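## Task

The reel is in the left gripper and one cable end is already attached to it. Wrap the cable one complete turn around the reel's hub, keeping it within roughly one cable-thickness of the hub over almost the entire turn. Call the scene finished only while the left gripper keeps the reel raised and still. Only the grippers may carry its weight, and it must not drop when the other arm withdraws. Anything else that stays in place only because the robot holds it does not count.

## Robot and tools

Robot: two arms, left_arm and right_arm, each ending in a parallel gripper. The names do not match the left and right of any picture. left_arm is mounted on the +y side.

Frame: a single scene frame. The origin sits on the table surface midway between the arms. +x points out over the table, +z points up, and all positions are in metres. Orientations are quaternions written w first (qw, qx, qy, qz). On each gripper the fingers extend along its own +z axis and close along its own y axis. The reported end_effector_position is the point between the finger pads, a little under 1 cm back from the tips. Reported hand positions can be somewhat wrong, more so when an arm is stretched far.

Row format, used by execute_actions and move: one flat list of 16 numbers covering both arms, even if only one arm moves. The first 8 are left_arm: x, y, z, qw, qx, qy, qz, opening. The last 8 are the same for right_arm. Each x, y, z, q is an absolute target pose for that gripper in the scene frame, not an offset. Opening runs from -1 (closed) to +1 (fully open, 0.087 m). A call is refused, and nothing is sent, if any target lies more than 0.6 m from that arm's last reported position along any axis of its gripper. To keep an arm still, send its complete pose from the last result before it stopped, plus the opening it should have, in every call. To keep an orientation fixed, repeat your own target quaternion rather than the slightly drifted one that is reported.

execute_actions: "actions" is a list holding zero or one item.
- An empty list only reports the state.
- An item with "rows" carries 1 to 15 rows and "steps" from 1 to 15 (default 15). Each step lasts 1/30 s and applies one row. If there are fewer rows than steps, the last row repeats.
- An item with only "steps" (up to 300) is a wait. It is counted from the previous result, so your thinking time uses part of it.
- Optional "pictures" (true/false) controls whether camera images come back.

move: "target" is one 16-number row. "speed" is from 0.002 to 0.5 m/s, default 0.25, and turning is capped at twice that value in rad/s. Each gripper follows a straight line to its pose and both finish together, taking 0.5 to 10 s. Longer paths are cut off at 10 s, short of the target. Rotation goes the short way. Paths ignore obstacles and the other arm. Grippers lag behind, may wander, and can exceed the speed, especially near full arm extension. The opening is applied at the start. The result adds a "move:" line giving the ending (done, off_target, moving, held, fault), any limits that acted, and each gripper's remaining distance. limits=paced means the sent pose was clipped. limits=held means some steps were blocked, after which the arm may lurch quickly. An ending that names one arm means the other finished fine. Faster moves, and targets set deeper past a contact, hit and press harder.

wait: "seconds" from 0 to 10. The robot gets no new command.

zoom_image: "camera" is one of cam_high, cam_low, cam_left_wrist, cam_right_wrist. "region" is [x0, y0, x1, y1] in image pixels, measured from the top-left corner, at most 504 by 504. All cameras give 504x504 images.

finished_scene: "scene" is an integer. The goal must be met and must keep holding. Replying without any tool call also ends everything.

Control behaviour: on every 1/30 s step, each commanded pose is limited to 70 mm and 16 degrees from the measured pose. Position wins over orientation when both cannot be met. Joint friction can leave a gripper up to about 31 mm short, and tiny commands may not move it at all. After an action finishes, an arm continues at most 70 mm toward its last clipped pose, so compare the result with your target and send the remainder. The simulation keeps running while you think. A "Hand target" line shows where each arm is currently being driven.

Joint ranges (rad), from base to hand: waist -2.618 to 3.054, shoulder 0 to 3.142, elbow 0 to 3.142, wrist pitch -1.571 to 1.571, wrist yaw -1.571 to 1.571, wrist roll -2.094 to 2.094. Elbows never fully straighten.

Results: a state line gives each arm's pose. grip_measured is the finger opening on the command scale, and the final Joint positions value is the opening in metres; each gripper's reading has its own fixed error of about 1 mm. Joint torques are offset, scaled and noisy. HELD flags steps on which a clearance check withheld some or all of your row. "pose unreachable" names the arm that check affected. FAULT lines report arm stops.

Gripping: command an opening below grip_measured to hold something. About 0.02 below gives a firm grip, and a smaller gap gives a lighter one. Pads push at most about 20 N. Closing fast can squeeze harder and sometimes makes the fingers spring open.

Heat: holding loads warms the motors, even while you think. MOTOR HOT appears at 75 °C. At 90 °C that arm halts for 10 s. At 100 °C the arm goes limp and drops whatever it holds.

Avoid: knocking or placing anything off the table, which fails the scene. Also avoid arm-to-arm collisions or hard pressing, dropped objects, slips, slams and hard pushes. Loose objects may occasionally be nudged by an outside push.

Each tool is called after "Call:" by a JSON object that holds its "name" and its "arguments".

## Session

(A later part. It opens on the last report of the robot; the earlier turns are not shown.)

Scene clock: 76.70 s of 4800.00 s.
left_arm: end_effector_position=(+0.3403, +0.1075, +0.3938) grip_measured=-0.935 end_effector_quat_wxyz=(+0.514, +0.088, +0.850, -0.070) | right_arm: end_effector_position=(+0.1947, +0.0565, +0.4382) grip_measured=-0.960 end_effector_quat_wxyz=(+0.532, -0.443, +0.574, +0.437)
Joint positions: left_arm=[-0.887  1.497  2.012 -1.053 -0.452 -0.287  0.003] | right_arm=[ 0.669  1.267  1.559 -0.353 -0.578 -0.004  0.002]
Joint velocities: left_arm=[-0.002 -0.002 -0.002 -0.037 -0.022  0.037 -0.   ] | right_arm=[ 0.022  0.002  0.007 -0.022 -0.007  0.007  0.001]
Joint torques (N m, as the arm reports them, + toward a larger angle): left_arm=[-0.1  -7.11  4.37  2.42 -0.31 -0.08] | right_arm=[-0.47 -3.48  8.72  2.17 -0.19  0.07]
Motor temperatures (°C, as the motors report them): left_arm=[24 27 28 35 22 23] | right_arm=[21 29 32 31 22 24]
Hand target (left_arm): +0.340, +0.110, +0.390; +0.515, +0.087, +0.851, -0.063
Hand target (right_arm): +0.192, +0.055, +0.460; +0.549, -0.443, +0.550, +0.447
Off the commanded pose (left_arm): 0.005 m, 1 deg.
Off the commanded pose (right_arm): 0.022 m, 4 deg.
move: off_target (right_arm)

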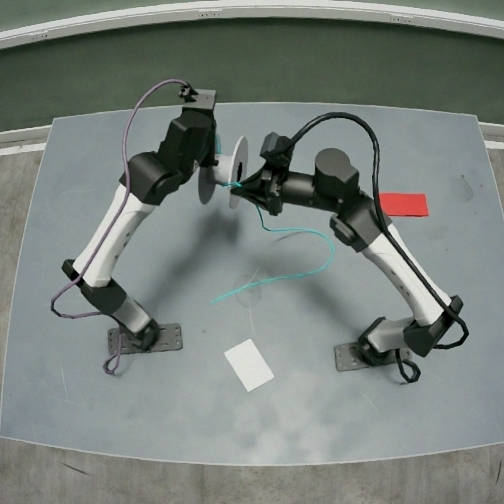

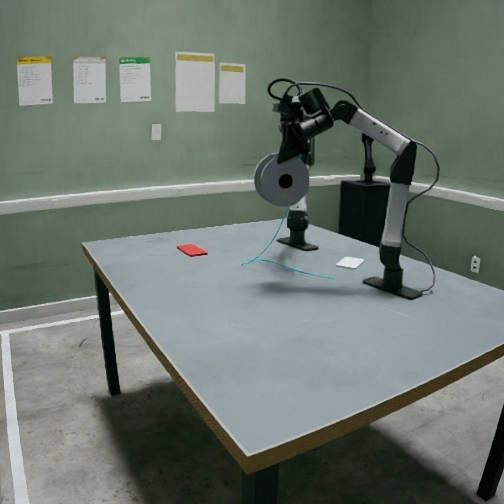

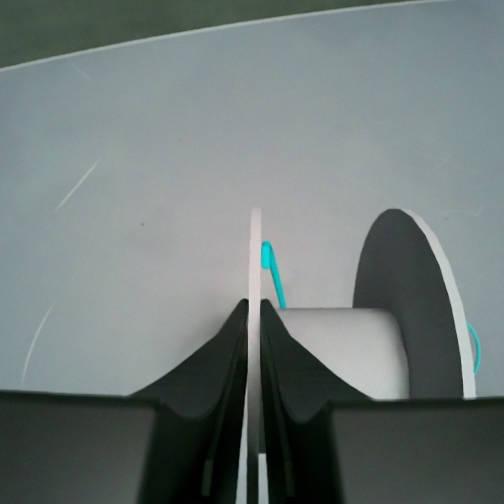

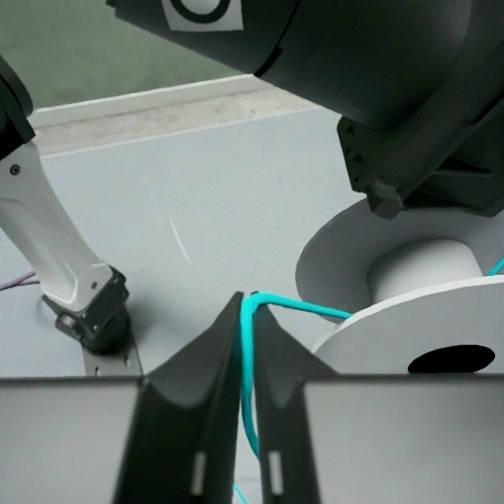

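Call:
{"name": "move", "arguments": {"target": [0.34,0.11,0.39,0.515,0.087,0.85,-0.063,-1,0.28,0.035,0.475,0.549,-0.445,0.549,0.445,-0.93], "speed": 0.06}}

Scene clock: 82.27 s of 4800.00 s.
left_arm: end_effector_position=(+0.3398, +0.1086, +0.3929) grip_measured=-0.935 end_effector_quat_wxyz=(+0.513, +0.088, +0.851, -0.067) | right_arm: end_effector_position=(+0.2781, +0.0354, +0.4653) grip_measured=-0.930 end_effector_quat_wxyz=(+0.542, -0.443, +0.559, +0.445)
Joint positions: left_arm=[-0.887  1.497  2.012 -1.059 -0.455 -0.287  0.003] | right_arm=[ 0.404  1.497  1.822 -0.351 -0.857 -0.002  0.003]
Joint velocities: left_arm=[ 0.007 -0.007 -0.002 -0.037  0.022  0.037  0.   ] | right_arm=[ 0.017 -0.002 -0.002 -0.037 -0.007  0.037  0.   ]
Joint torques (N m, as the arm reports them, + toward a larger angle): left_arm=[-0.1  -6.95  4.58  2.49 -0.27 -0.07] | right_arm=[-0.56 -4.5   7.8   1.94 -0.04  0.09]
Motor temperatures (°C, as the motors report them): left_arm=[24 27 28 35 22 23] | right_arm=[21 28 33 31 22 24]
Hand target (left_arm): +0.340, +0.110, +0.390; +0.515, +0.087, +0.851, -0.063
Hand target (right_arm): +0.281, +0.035, +0.475; +0.550, -0.443, +0.549, +0.447
Off the commanded pose (left_arm): 0.003 m, 1 deg.
Off the commanded pose (right_arm): 0.010 m, 1 deg.
move: done

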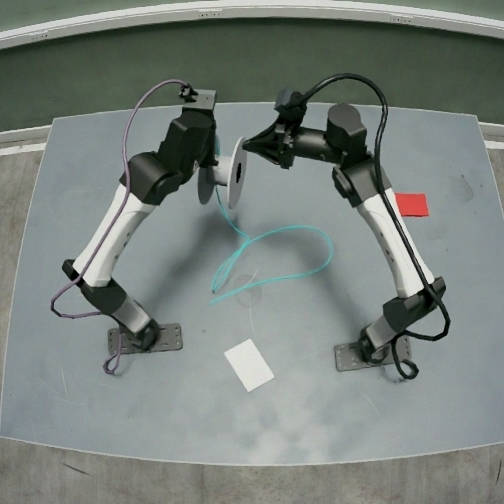

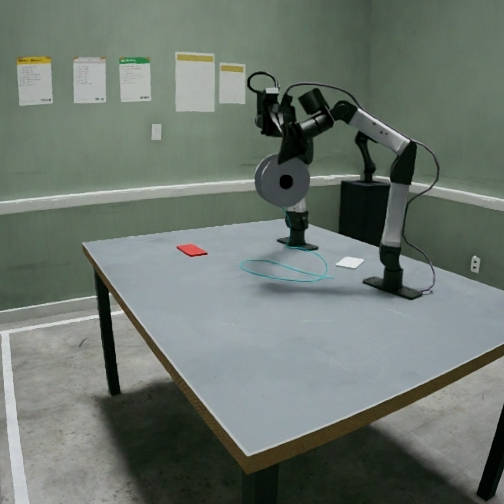

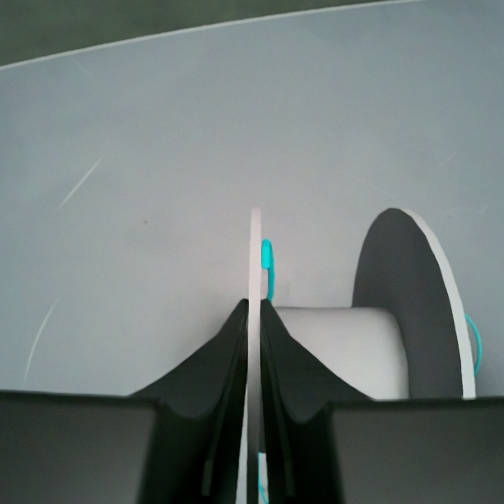

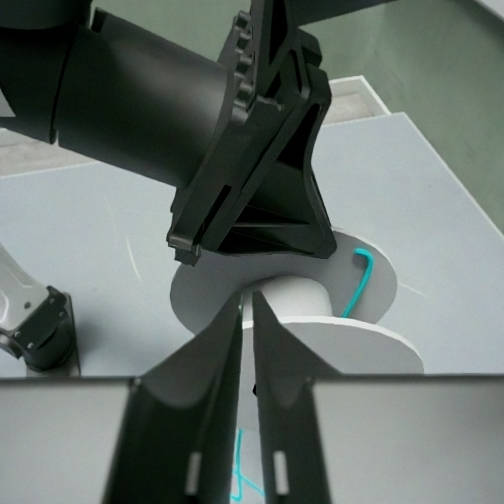

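Call:
{"name": "move", "arguments": {"target": [0.34,0.11,0.39,0.515,0.087,0.85,-0.063,-1,0.25,-0.03,0.43,0.549,-0.445,0.549,0.445,0.6]}}

Call:
{"name": "move", "arguments": {"target": [0.34,0.11,0.47,0.515,0.087,0.85,-0.063,-1,0.24,-0.01,0.13,0.549,-0.445,0.549,0.445,0.6], "speed": 0.2}}

Scene clock: 86.60 s of 4800.00 s.
left_arm: end_effector_position=(+0.3393, +0.1092, +0.3920) grip_measured=-0.935 end_effector_quat_wxyz=(+0.511, +0.089, +0.852, -0.066) | right_arm: end_effector_position=(+0.2530, -0.0281, +0.4311) grip_measured=+0.600 end_effector_quat_wxyz=(+0.547, -0.445, +0.552, +0.445)
Joint positions: left_arm=[-0.887  1.497  2.012 -1.064 -0.455 -0.287  0.003] | right_arm=[ 0.218  1.255  1.468 -0.226 -1.046 -0.006  0.07 ]
Joint velocities: left_arm=[-0.012 -0.012 -0.022  0.037  0.007  0.007 -0.001] | right_arm=[ 0.002  0.007 -0.007  0.007 -0.037 -0.022 -0.001]
Joint torques (N m, as the arm reports them, + toward a larger angle): left_arm=[-0.12 -7.02  4.54  2.55 -0.26 -0.08] | right_arm=[-0.61 -4.79  4.58  1.83 -0.08  0.11]
Motor temperatures (°C, as the motors report them): left_arm=[24 27 27 35 22 23] | right_arm=[21 28 33 31 22 24]
Hand target (left_arm): +0.340, +0.110, +0.390; +0.515, +0.087, +0.851, -0.063
Hand target (right_arm): +0.251, -0.031, +0.431; +0.549, -0.444, +0.549, +0.446
Off the commanded pose (left_arm): 0.002 m, 1 deg.
Off the commanded pose (right_arm): 0.004 m, 0 deg.
move: done

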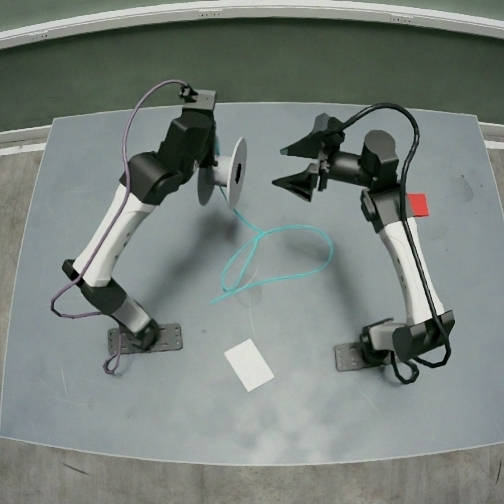

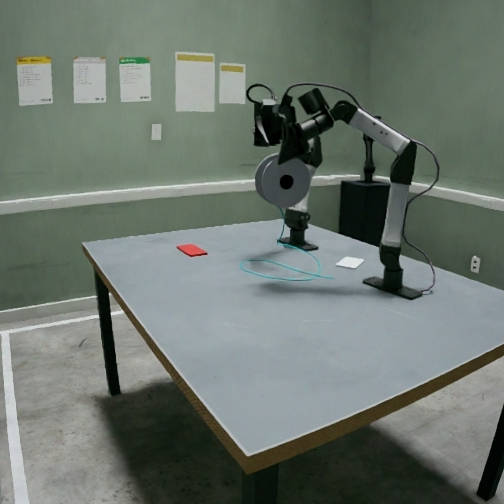

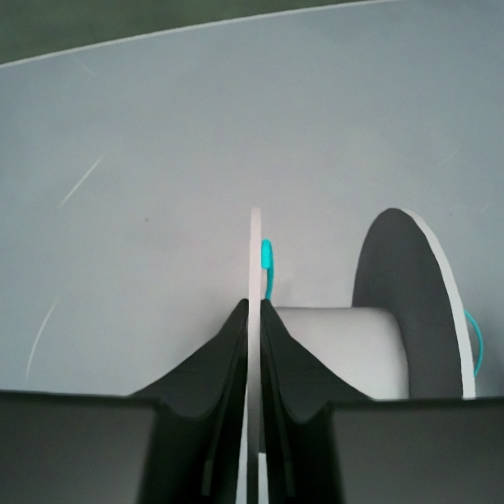

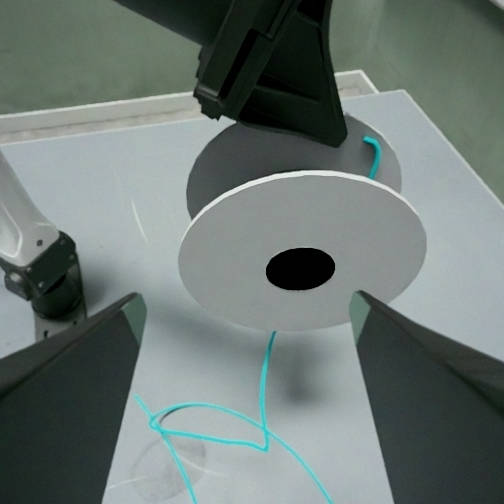

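Scene clock: 89.07 s of 4800.00 s.
left_arm: end_effector_position=(+0.3403, +0.1114, +0.4595) grip_measured=-0.935 end_effector_quat_wxyz=(+0.534, +0.093, +0.837, -0.070) | right_arm: end_effector_position=(+0.2399, -0.0111, +0.1406) grip_measured=+0.600 end_effector_quat_wxyz=(+0.558, -0.452, +0.539, +0.440)
Joint positions: left_arm=[-0.887  1.842  2.832 -1.477 -0.461 -0.25   0.003] | right_arm=[ 0.305  1.498  0.357  1.158 -0.963 -0.016  0.07 ]
Joint velocities: left_arm=[ 0.002 -0.002  0.002 -0.022  0.051 -0.022 -0.001] | right_arm=[-0.002  0.022 -0.017 -0.022  0.022 -0.037  0.002]
Joint torques (N m, as the arm reports them, + toward a larger angle): left_arm=[-0.61 -6.39  6.68  2.51 -0.26 -0.05] | right_arm=[ 0.71 -3.49  3.23  1.86  0.16  0.04]
Motor temperatures (°C, as the motors report them): left_arm=[24 27 28 35 22 23] | right_arm=[21 28 33 31 22 24]
Hand target (left_arm): +0.340, +0.110, +0.469; +0.550, +0.089, +0.827, -0.077
Hand target (right_arm): +0.235, -0.012, +0.130; +0.549, -0.446, +0.550, +0.444
Off the commanded pose (left_arm): 0.011 m, 3 deg.
Off the commanded pose (right_arm): 0.011 m, 2 deg.
elbow stopped short (left arm): the move would have taken joint 3 (elbow) straighter than the controller allows; a more bent joint 3 avoids this.
move: off_target (left_arm, right_arm)

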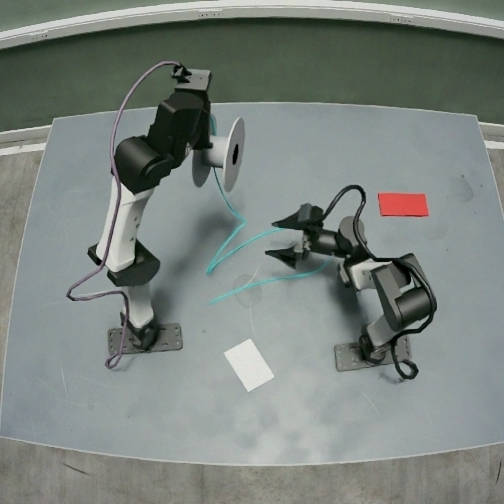

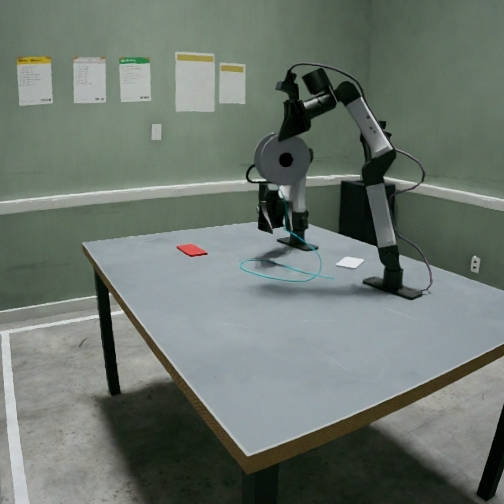

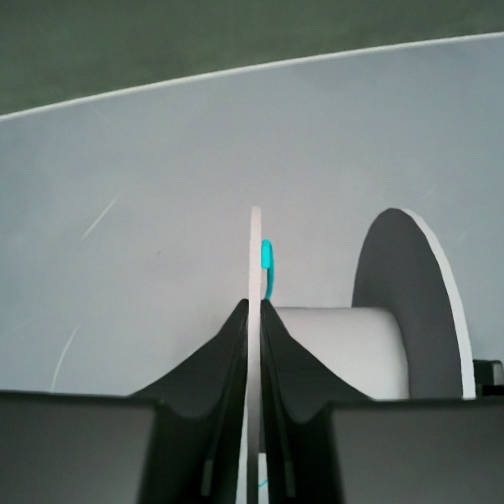

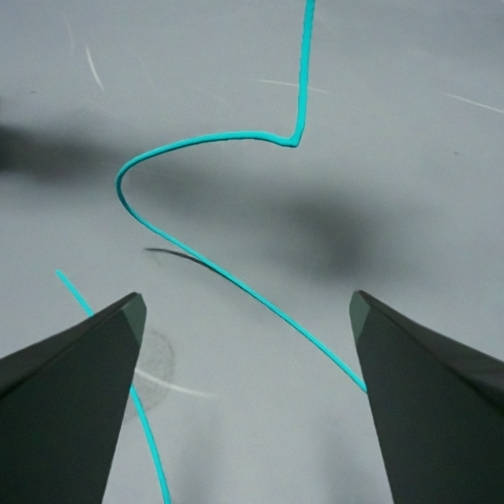

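Call:
{"name": "move", "arguments": {"target": [0.34,0.11,0.455,0.53,0.087,0.84,-0.065,-1,0.232,0.085,0.105,0.549,-0.445,0.549,0.445,0.6], "speed": 0.1}}

Scene clock: 94.17 s of 4800.00 s.
left_arm: end_effector_position=(+0.3386, +0.1143, +0.4562) grip_measured=-0.935 end_effector_quat_wxyz=(+0.529, +0.091, +0.841, -0.064) | right_arm: end_effector_position=(+0.2260, +0.0765, +0.0961) grip_measured=+0.600 end_effector_quat_wxyz=(+0.538, -0.451, +0.559, +0.441)
Joint positions: left_arm=[-0.887  1.842  2.832 -1.496 -0.469 -0.258  0.003] | right_arm=[ 0.632  1.801  0.465  1.297 -0.635 -0.015  0.07 ]
Joint velocities: left_arm=[ 0.017  0.002  0.007  0.037 -0.066 -0.022  0.   ] | right_arm=[-0.002 -0.007  0.012  0.081  0.007  0.007  0.002]
Joint torques (N m, as the arm reports them, + toward a larger angle): left_arm=[-0.74 -6.52  3.48  2.44 -0.27 -0.23] | right_arm=[ 1.02 -5.42  6.13  2.11  0.17  0.05]
Motor temperatures (°C, as the motors report them): left_arm=[24 27 28 35 22 23] | right_arm=[21 28 33 31 22 24]
Hand target (left_arm): +0.340, +0.110, +0.455; +0.529, +0.087, +0.841, -0.065
Hand target (right_arm): +0.230, +0.084, +0.104; +0.549, -0.448, +0.550, +0.443
Off the commanded pose (left_arm): 0.005 m, 1 deg.
Off the commanded pose (right_arm): 0.014 m, 2 deg.
move: off_target (right_arm)

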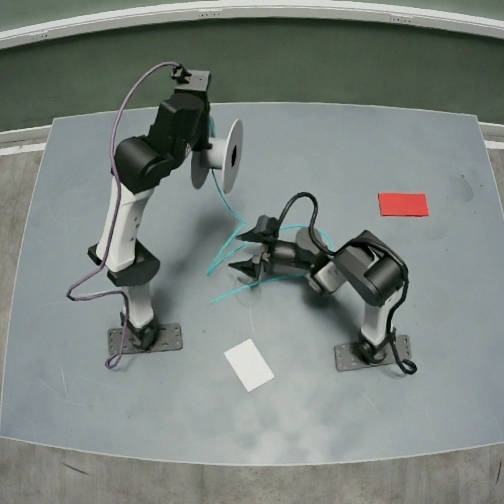

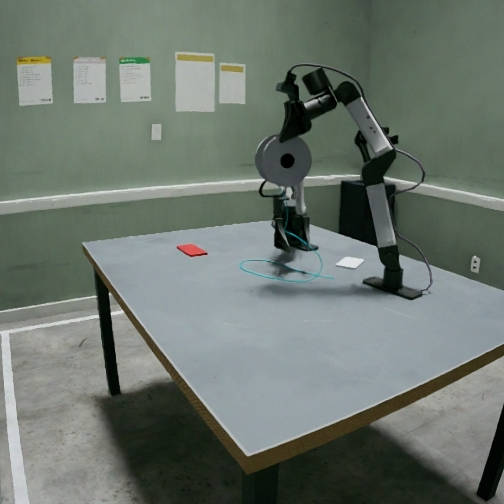

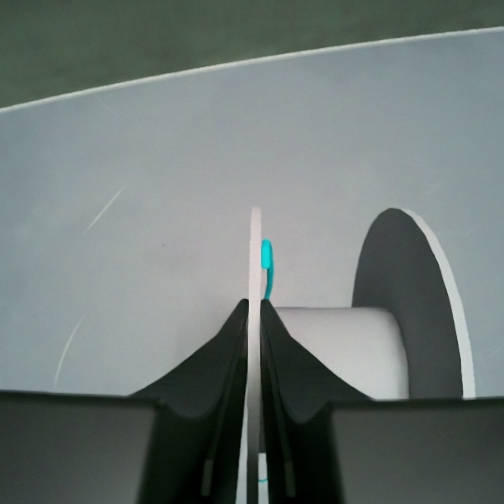

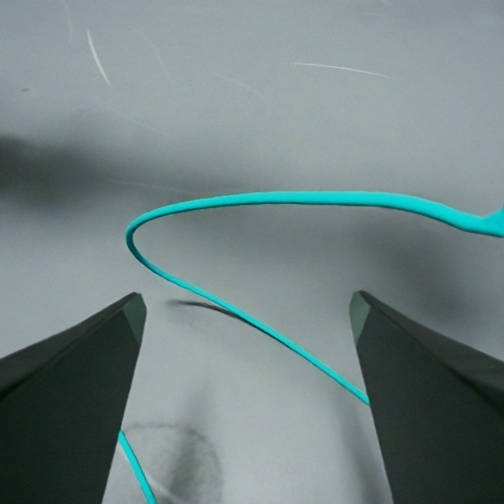

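Call:
{"name": "move", "arguments": {"target": [0.34,0.11,0.455,0.53,0.087,0.84,-0.065,-1,0.215,0.135,0.125,0.549,-0.445,0.549,0.445,0.6], "speed": 0.07}}

Call:
{"name": "move", "arguments": {"target": [0.34,0.11,0.455,0.53,0.087,0.84,-0.065,-1,0.215,0.135,0.125,0.549,-0.445,0.549,0.445,-0.97]}}

Scene clock: 98.70 s of 4800.00 s.
left_arm: end_effector_position=(+0.3378, +0.1152, +0.4548) grip_measured=-0.935 end_effector_quat_wxyz=(+0.526, +0.092, +0.843, -0.062) | right_arm: end_effector_position=(+0.2128, +0.1277, +0.1150) grip_measured=+0.600 end_effector_quat_wxyz=(+0.543, -0.451, +0.555, +0.440)
Joint positions: left_arm=[-0.887  1.842  2.832 -1.504 -0.47  -0.258  0.003] | right_arm=[ 0.791  1.801  0.592  1.184 -0.476 -0.013  0.07 ]
Joint velocities: left_arm=[ 0.007 -0.012 -0.017 -0.007  0.022  0.022  0.   ] | right_arm=[-0.012 -0.037  0.002 -0.066 -0.066  0.037 -0.001]
Joint torques (N m, as the arm reports them, + toward a larger angle): left_arm=[-0.75 -6.41  3.62  2.51 -0.27 -0.23] | right_arm=[ 1.01 -6.99  6.68  1.92  0.13  0.07]
Motor temperatures (°C, as the motors report them): left_arm=[24 28 27 35 22 23] | right_arm=[21 28 33 31 22 24]
Hand target (left_arm): +0.340, +0.110, +0.455; +0.529, +0.087, +0.841, -0.065
Hand target (right_arm): +0.215, +0.135, +0.124; +0.550, -0.446, +0.549, +0.444
Off the commanded pose (left_arm): 0.006 m, 1 deg.
Off the commanded pose (right_arm): 0.013 m, 1 deg.
move: off_target (right_arm)

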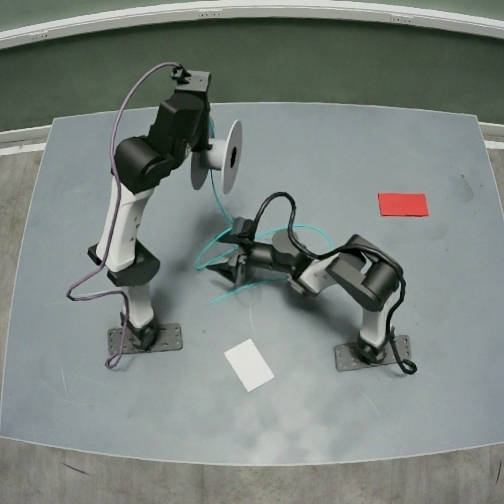

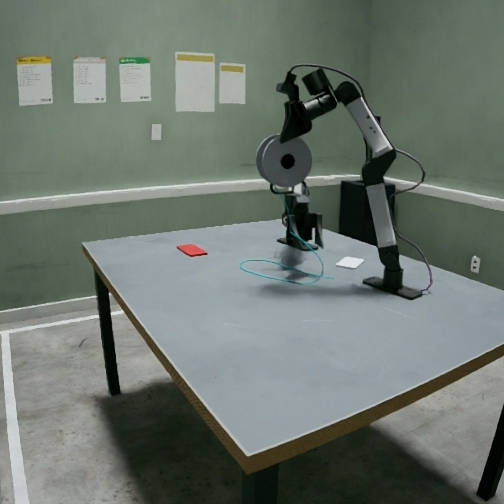

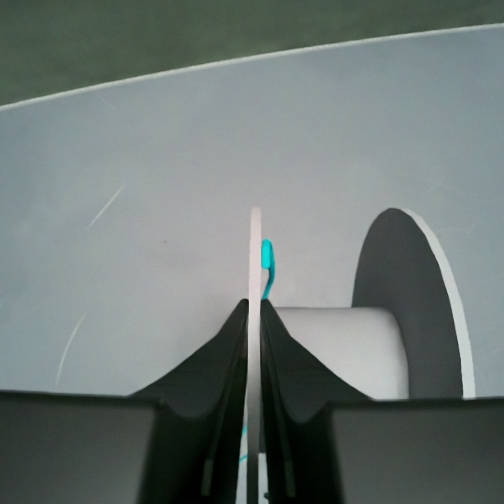

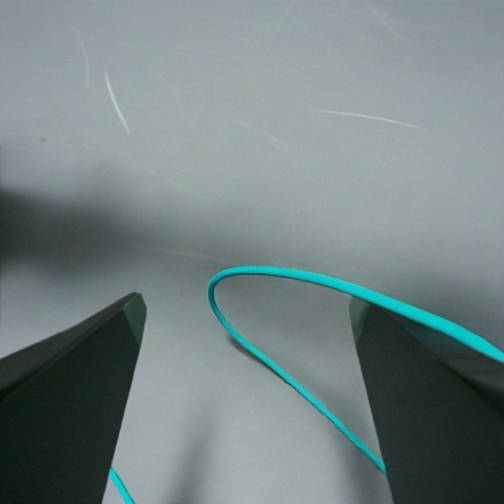

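Scene clock: 99.40 s of 4800.00 s.
left_arm: end_effector_position=(+0.3372, +0.1158, +0.4537) grip_measured=-0.935 end_effector_quat_wxyz=(+0.524, +0.093, +0.844, -0.060) | right_arm: end_effector_position=(+0.2128, +0.1276, +0.1147) grip_measured=-0.970 end_effector_quat_wxyz=(+0.542, -0.450, +0.556, +0.441)
Joint positions: left_arm=[-0.887  1.842  2.832 -1.509 -0.47  -0.258  0.003] | right_arm=[ 0.791  1.801  0.592  1.182 -0.475 -0.01   0.001]
Joint velocities: left_arm=[ 0.007  0.012  0.002  0.037 -0.051 -0.022 -0.001] | right_arm=[ 0.012  0.032 -0.002 -0.037  0.007  0.051  0.001]
Joint torques (N m, as the arm reports them, + toward a larger angle): left_arm=[-0.74 -6.35  3.77  2.57 -0.27 -0.24] | right_arm=[ 1.02 -7.09  6.71  1.92  0.14  0.07]
Motor temperatures (°C, as the motors report them): left_arm=[24 28 27 35 22 23] | right_arm=[21 28 33 31 22 24]
Hand target (left_arm): +0.340, +0.110, +0.455; +0.529, +0.087, +0.841, -0.065
Hand target (right_arm): +0.215, +0.135, +0.125; +0.549, -0.445, +0.549, +0.445
Off the commanded pose (left_arm): 0.007 m, 1 deg.
Off the commanded pose (right_arm): 0.013 m, 1 deg.
move: off_target (right_arm)

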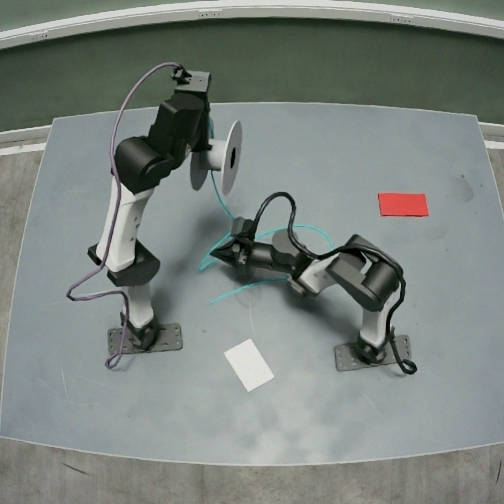

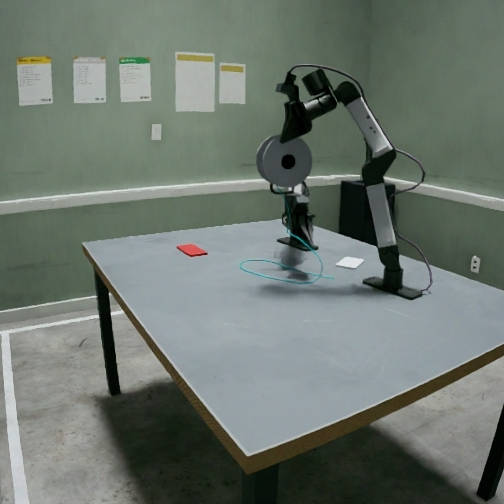

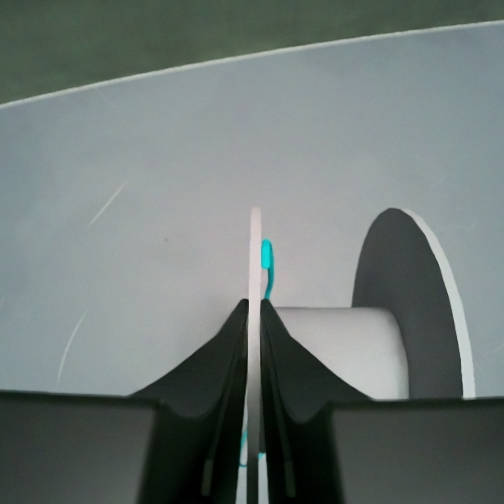

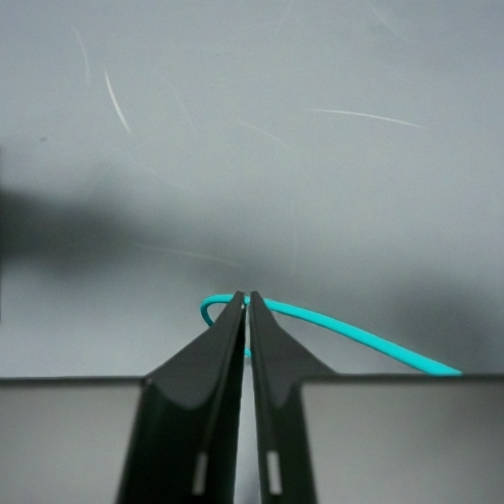

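Call:
{"name": "move", "arguments": {"target": [0.34,0.11,0.455,0.53,0.087,0.84,-0.065,-1,0.22,0.0,0.17,0.549,-0.445,0.549,0.445,-0.97], "speed": 0.15}}

Call:
{"name": "move", "arguments": {"target": [0.34,0.11,0.455,0.53,0.087,0.84,-0.065,-1,0.265,0.01,0.18,0.549,-0.445,0.549,0.445,0.6], "speed": 0.15}}

Call:
{"name": "move", "arguments": {"target": [0.34,0.11,0.455,0.53,0.087,0.84,-0.065,-1,0.285,0.10,0.18,0.549,-0.445,0.549,0.445,0.6], "speed": 0.1}}

Scene clock: 105.20 s of 4800.00 s.
left_arm: end_effector_position=(+0.3365, +0.1165, +0.4526) grip_measured=-0.935 end_effector_quat_wxyz=(+0.522, +0.094, +0.846, -0.059) | right_arm: end_effector_position=(+0.2256, +0.0057, +0.1730) grip_measured=-0.970 end_effector_quat_wxyz=(+0.551, -0.444, +0.548, +0.446)
Joint positions: left_arm=[-0.887  1.842  2.832 -1.515 -0.47  -0.258  0.003] | right_arm=[ 0.397  1.321  0.412  0.919 -0.867  0.007  0.001]
Joint velocities: left_arm=[ 0.007  0.012  0.002 -0.051  0.022 -0.051  0.001] | right_arm=[-0.007  0.007 -0.017 -0.007 -0.007  0.007  0.   ]
Joint torques (N m, as the arm reports them, + toward a larger angle): left_arm=[-0.76 -6.29  3.85  2.63 -0.27 -0.24] | right_arm=[-0.63 -5.39  4.56  1.68 -0.01  0.04]
Motor temperatures (°C, as the motors report them): left_arm=[24 28 27 36 22 23] | right_arm=[21 28 33 32 22 24]
Hand target (left_arm): +0.340, +0.110, +0.455; +0.529, +0.087, +0.842, -0.065
Hand target (right_arm): +0.222, +0.001, +0.172; +0.549, -0.442, +0.549, +0.448
Off the commanded pose (left_arm): 0.008 m, 2 deg.
Off the commanded pose (right_arm): 0.009 m, 0 deg.
move: done

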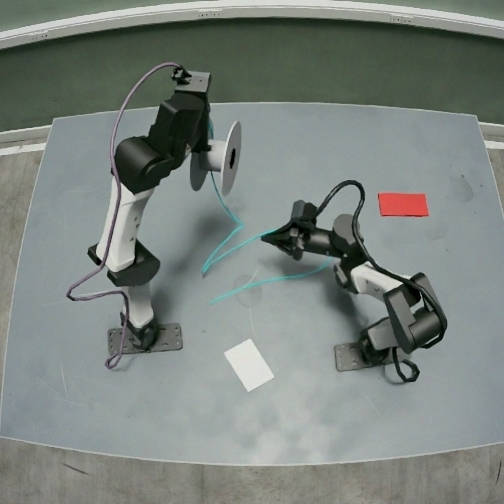

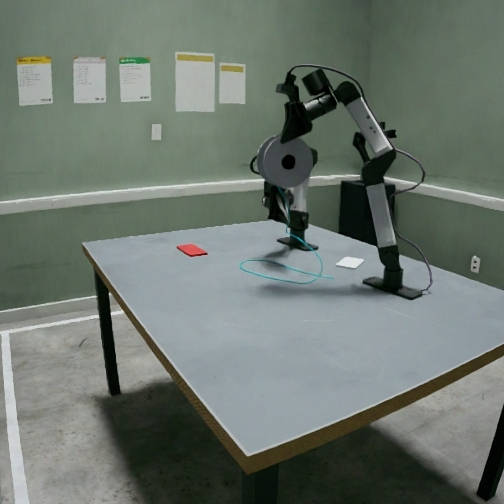

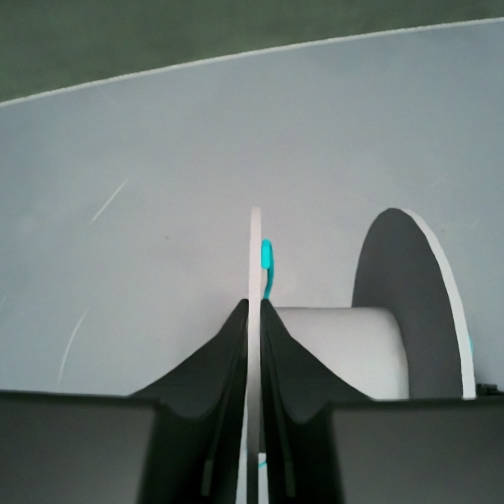

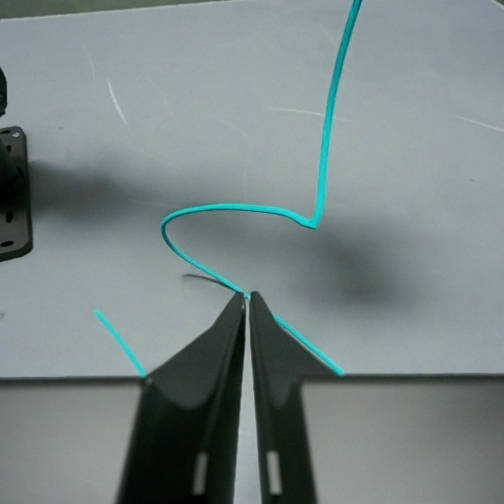

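Scene clock: 105.93 s of 4800.00 s.
left_arm: end_effector_position=(+0.3364, +0.1165, +0.4524) grip_measured=-0.935 end_effector_quat_wxyz=(+0.522, +0.094, +0.846, -0.058) | right_arm: end_effector_position=(+0.2584, +0.0097, +0.1747) grip_measured=+0.600 end_effector_quat_wxyz=(+0.546, -0.442, +0.554, +0.447)
Joint positions: left_arm=[-0.887  1.842  2.832 -1.516 -0.47  -0.259  0.003] | right_arm=[ 0.352  1.445  0.53   0.906 -0.909  0.007  0.07 ]
Joint velocities: left_arm=[-0.002 -0.007 -0.002  0.007 -0.037 -0.022  0.001] | right_arm=[-0.027 -0.027 -0.012 -0.022  0.007  0.022  0.   ]
Joint torques (N m, as the arm reports them, + toward a larger angle): left_arm=[-0.75 -6.26  3.88  2.62 -0.27 -0.24] | right_arm=[-0.56 -3.94  7.66  1.66  0.01 -0.07]
Motor temperatures (°C, as the motors report them): left_arm=[24 28 27 36 22 23] | right_arm=[21 28 33 32 22 24]
Hand target (left_arm): +0.340, +0.110, +0.455; +0.529, +0.087, +0.841, -0.065
Hand target (right_arm): +0.265, +0.010, +0.180; +0.549, -0.445, +0.549, +0.446
Off the commanded pose (left_arm): 0.008 m, 2 deg.
Off the commanded pose (right_arm): 0.008 m, 1 deg.
move: done

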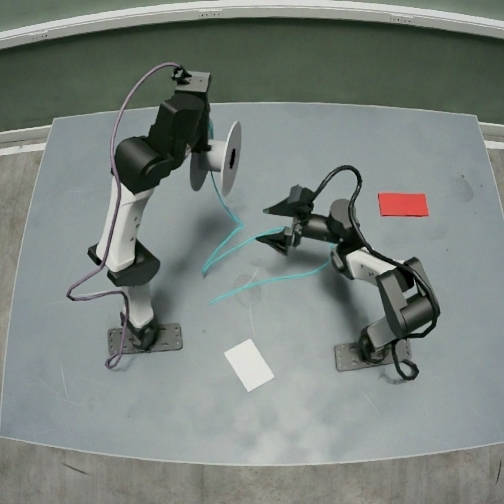

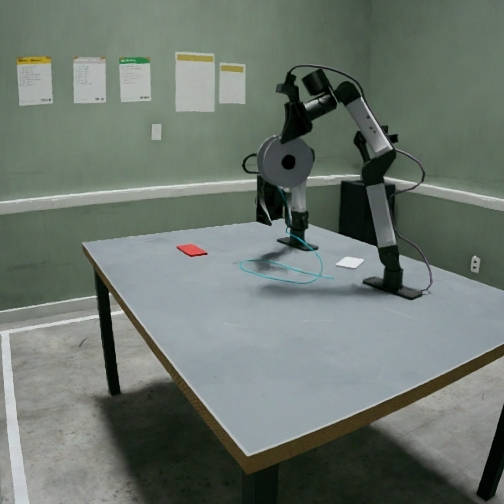

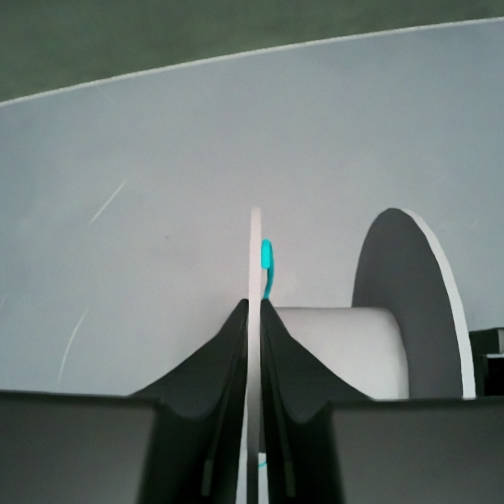

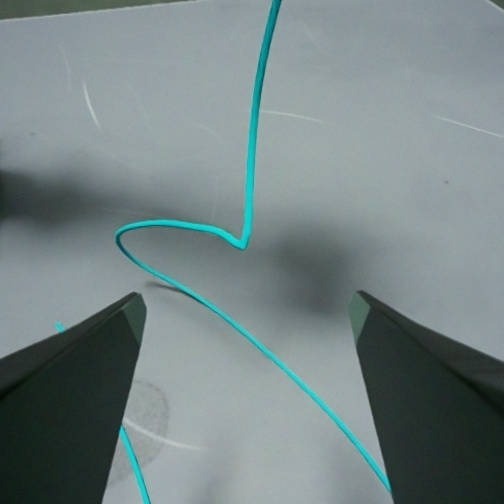

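Scene clock: 107.27 s of 4800.00 s.
left_arm: end_effector_position=(+0.3364, +0.1165, +0.4524) grip_measured=-0.935 end_effector_quat_wxyz=(+0.522, +0.094, +0.846, -0.058) | right_arm: end_effector_position=(+0.2797, +0.0938, +0.1732) grip_measured=+0.600 end_effector_quat_wxyz=(+0.541, -0.444, +0.556, +0.448)
Joint positions: left_arm=[-0.887  1.842  2.832 -1.516 -0.47  -0.259  0.003] | right_arm=[ 0.558  1.687  0.773  0.897 -0.71   0.005  0.07 ]
Joint velocities: left_arm=[ 0.007 -0.007  0.007 -0.007 -0.007  0.007 -0.   ] | right_arm=[-0.002 -0.007  0.007 -0.022  0.037 -0.007 -0.   ]
Joint torques (N m, as the arm reports them, + toward a larger angle): left_arm=[-0.77 -6.28  3.87  2.64 -0.26 -0.24] | right_arm=[ 1.   -6.2   7.82  1.81  0.24 -0.13]
Motor temperatures (°C, as the motors report them): left_arm=[24 28 27 36 22 23] | right_arm=[21 28 33 32 22 24]
Hand target (left_arm): +0.340, +0.110, +0.455; +0.529, +0.087, +0.842, -0.065
Hand target (right_arm): +0.284, +0.100, +0.179; +0.549, -0.447, +0.549, +0.444
Off the commanded pose (left_arm): 0.008 m, 2 deg.
Off the commanded pose (right_arm): 0.011 m, 1 deg.
move: off_target (right_arm)

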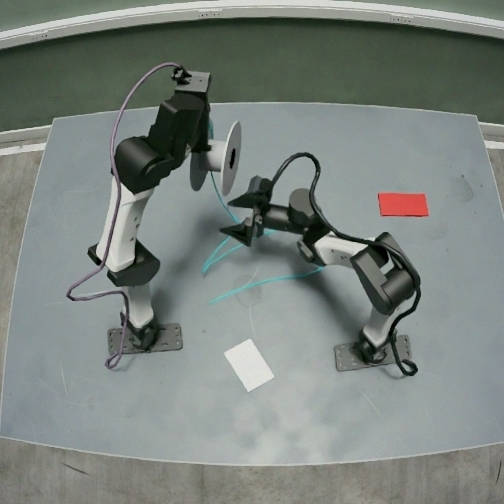

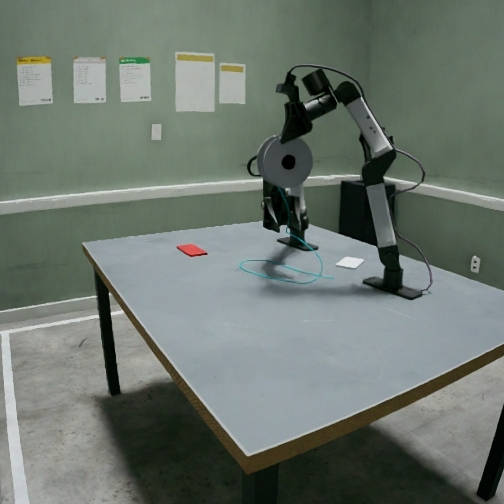

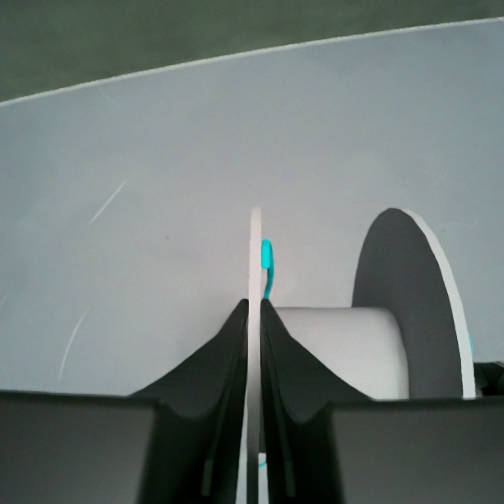

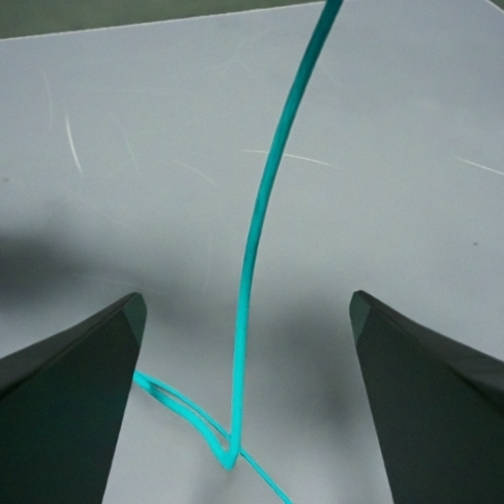

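Slide down along the cable, keeping it straddled.

Call:
{"name": "move", "arguments": {"target": [0.34,0.11,0.455,0.53,0.087,0.84,-0.065,-1,0.245,0.14,0.095,0.549,-0.445,0.549,0.445,0.3], "speed": 0.06}}

Call:
{"name": "move", "arguments": {"target": [0.34,0.11,0.455,0.53,0.087,0.84,-0.065,-1,0.245,0.14,0.095,0.549,-0.445,0.549,0.445,-0.97]}}

Scene clock: 112.27 s of 4800.00 s.
left_arm: end_effector_position=(+0.3364, +0.1165, +0.4524) grip_measured=-0.935 end_effector_quat_wxyz=(+0.522, +0.094, +0.846, -0.058) | right_arm: end_effector_position=(+0.2485, +0.1401, +0.1034) grip_measured=+0.300 end_effector_quat_wxyz=(+0.551, -0.444, +0.547, +0.448)
Joint positions: left_arm=[-0.887  1.842  2.832 -1.516 -0.47  -0.259  0.003] | right_arm=[ 0.729  1.966  0.711  1.265 -0.537  0.005  0.057]
Joint velocities: left_arm=[ 0.007  0.007  0.012  0.022 -0.022 -0.022 -0.   ] | right_arm=[ 0.002  0.007 -0.017  0.022 -0.037 -0.022  0.   ]
Joint torques (N m, as the arm reports them, + toward a larger angle): left_arm=[-0.74 -6.26  3.89  2.65 -0.27 -0.23] | right_arm=[ 1.03 -7.42  3.25  2.01  0.18 -0.11]
Motor temperatures (°C, as the motors report them): left_arm=[24 28 27 36 22 23] | right_arm=[21 28 33 32 22 24]
Hand target (left_arm): +0.340, +0.110, +0.455; +0.529, +0.087, +0.841, -0.065
Hand target (right_arm): +0.244, +0.139, +0.095; +0.549, -0.447, +0.549, +0.444
Off the commanded pose (left_arm): 0.008 m, 2 deg.
Off the commanded pose (right_arm): 0.009 m, 0 deg.
move: done

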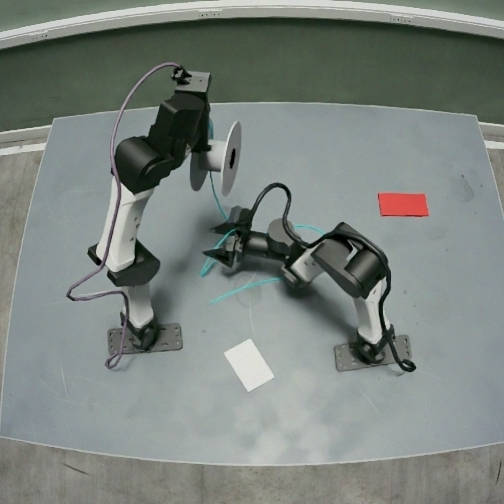

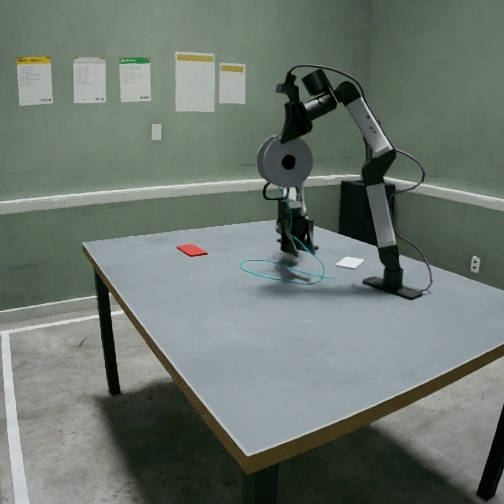

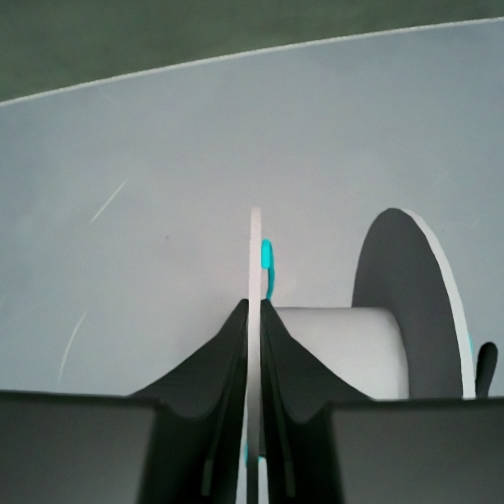

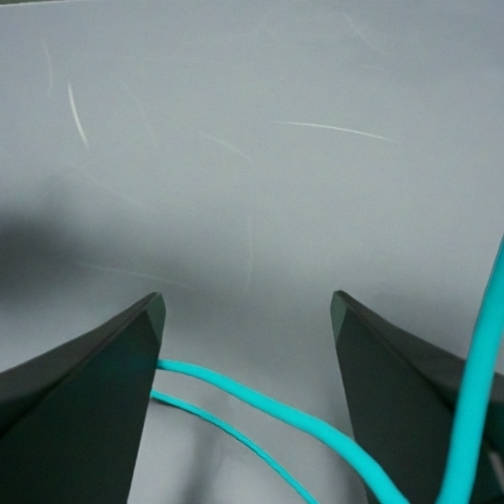

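Scene clock: 112.97 s of 4800.00 s.
left_arm: end_effector_position=(+0.3363, +0.1166, +0.4523) grip_measured=-0.935 end_effector_quat_wxyz=(+0.522, +0.094, +0.846, -0.058) | right_arm: end_effector_position=(+0.2486, +0.1402, +0.1039) grip_measured=-0.969 end_effector_quat_wxyz=(+0.552, -0.444, +0.546, +0.448)
Joint positions: left_arm=[-0.887  1.842  2.832 -1.517 -0.47  -0.259  0.003] | right_arm=[ 0.729  1.966  0.711  1.267 -0.537  0.005  0.001]
Joint velocities: left_arm=[-0.007 -0.002  0.007 -0.007 -0.022 -0.051  0.001] | right_arm=[-0.017  0.017 -0.017 -0.051 -0.007 -0.037  0.001]
Joint torques (N m, as the arm reports them, + toward a larger angle): left_arm=[-0.77 -6.25  3.91  2.63 -0.27 -0.23] | right_arm=[ 0.92 -7.06  3.71  2.12  0.17 -0.08]
Motor temperatures (°C, as the motors report them): left_arm=[24 28 27 36 22 23] | right_arm=[21 28 33 32 22 24]
Hand target (left_arm): +0.340, +0.110, +0.455; +0.529, +0.087, +0.842, -0.065
Hand target (right_arm): +0.245, +0.140, +0.095; +0.549, -0.446, +0.549, +0.445
Off the commanded pose (left_arm): 0.008 m, 2 deg.
Off the commanded pose (right_arm): 0.010 m, 1 deg.
move: done

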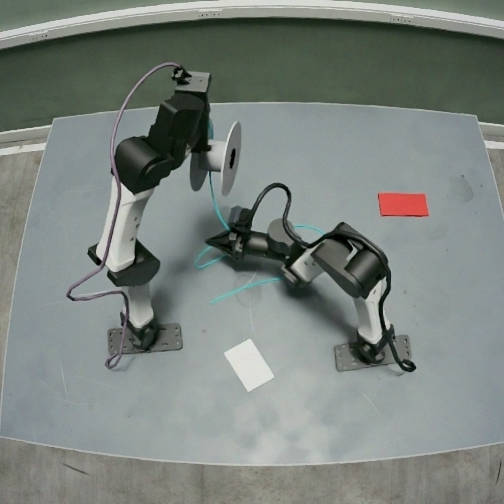

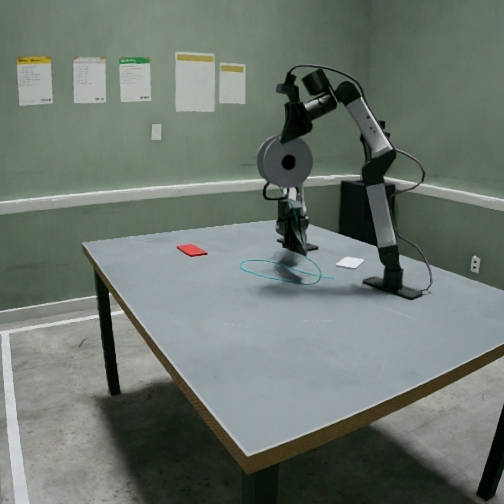

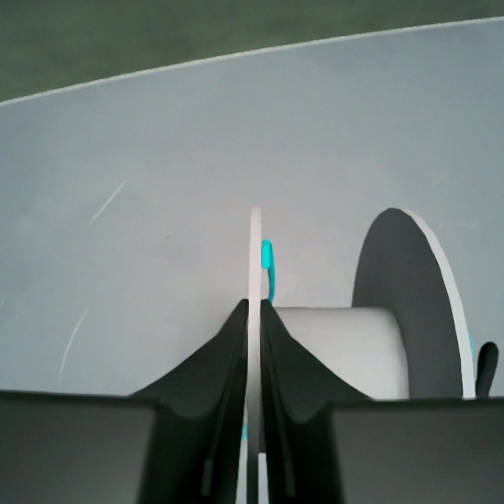

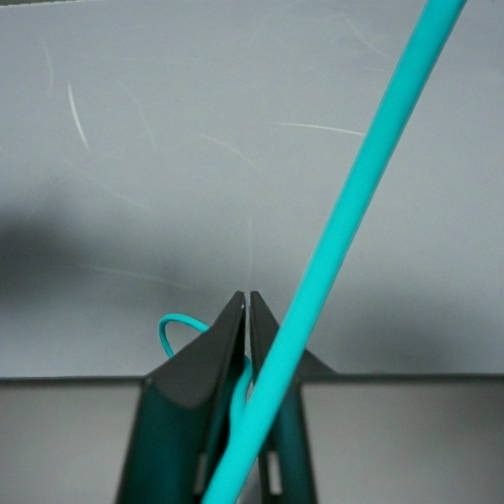

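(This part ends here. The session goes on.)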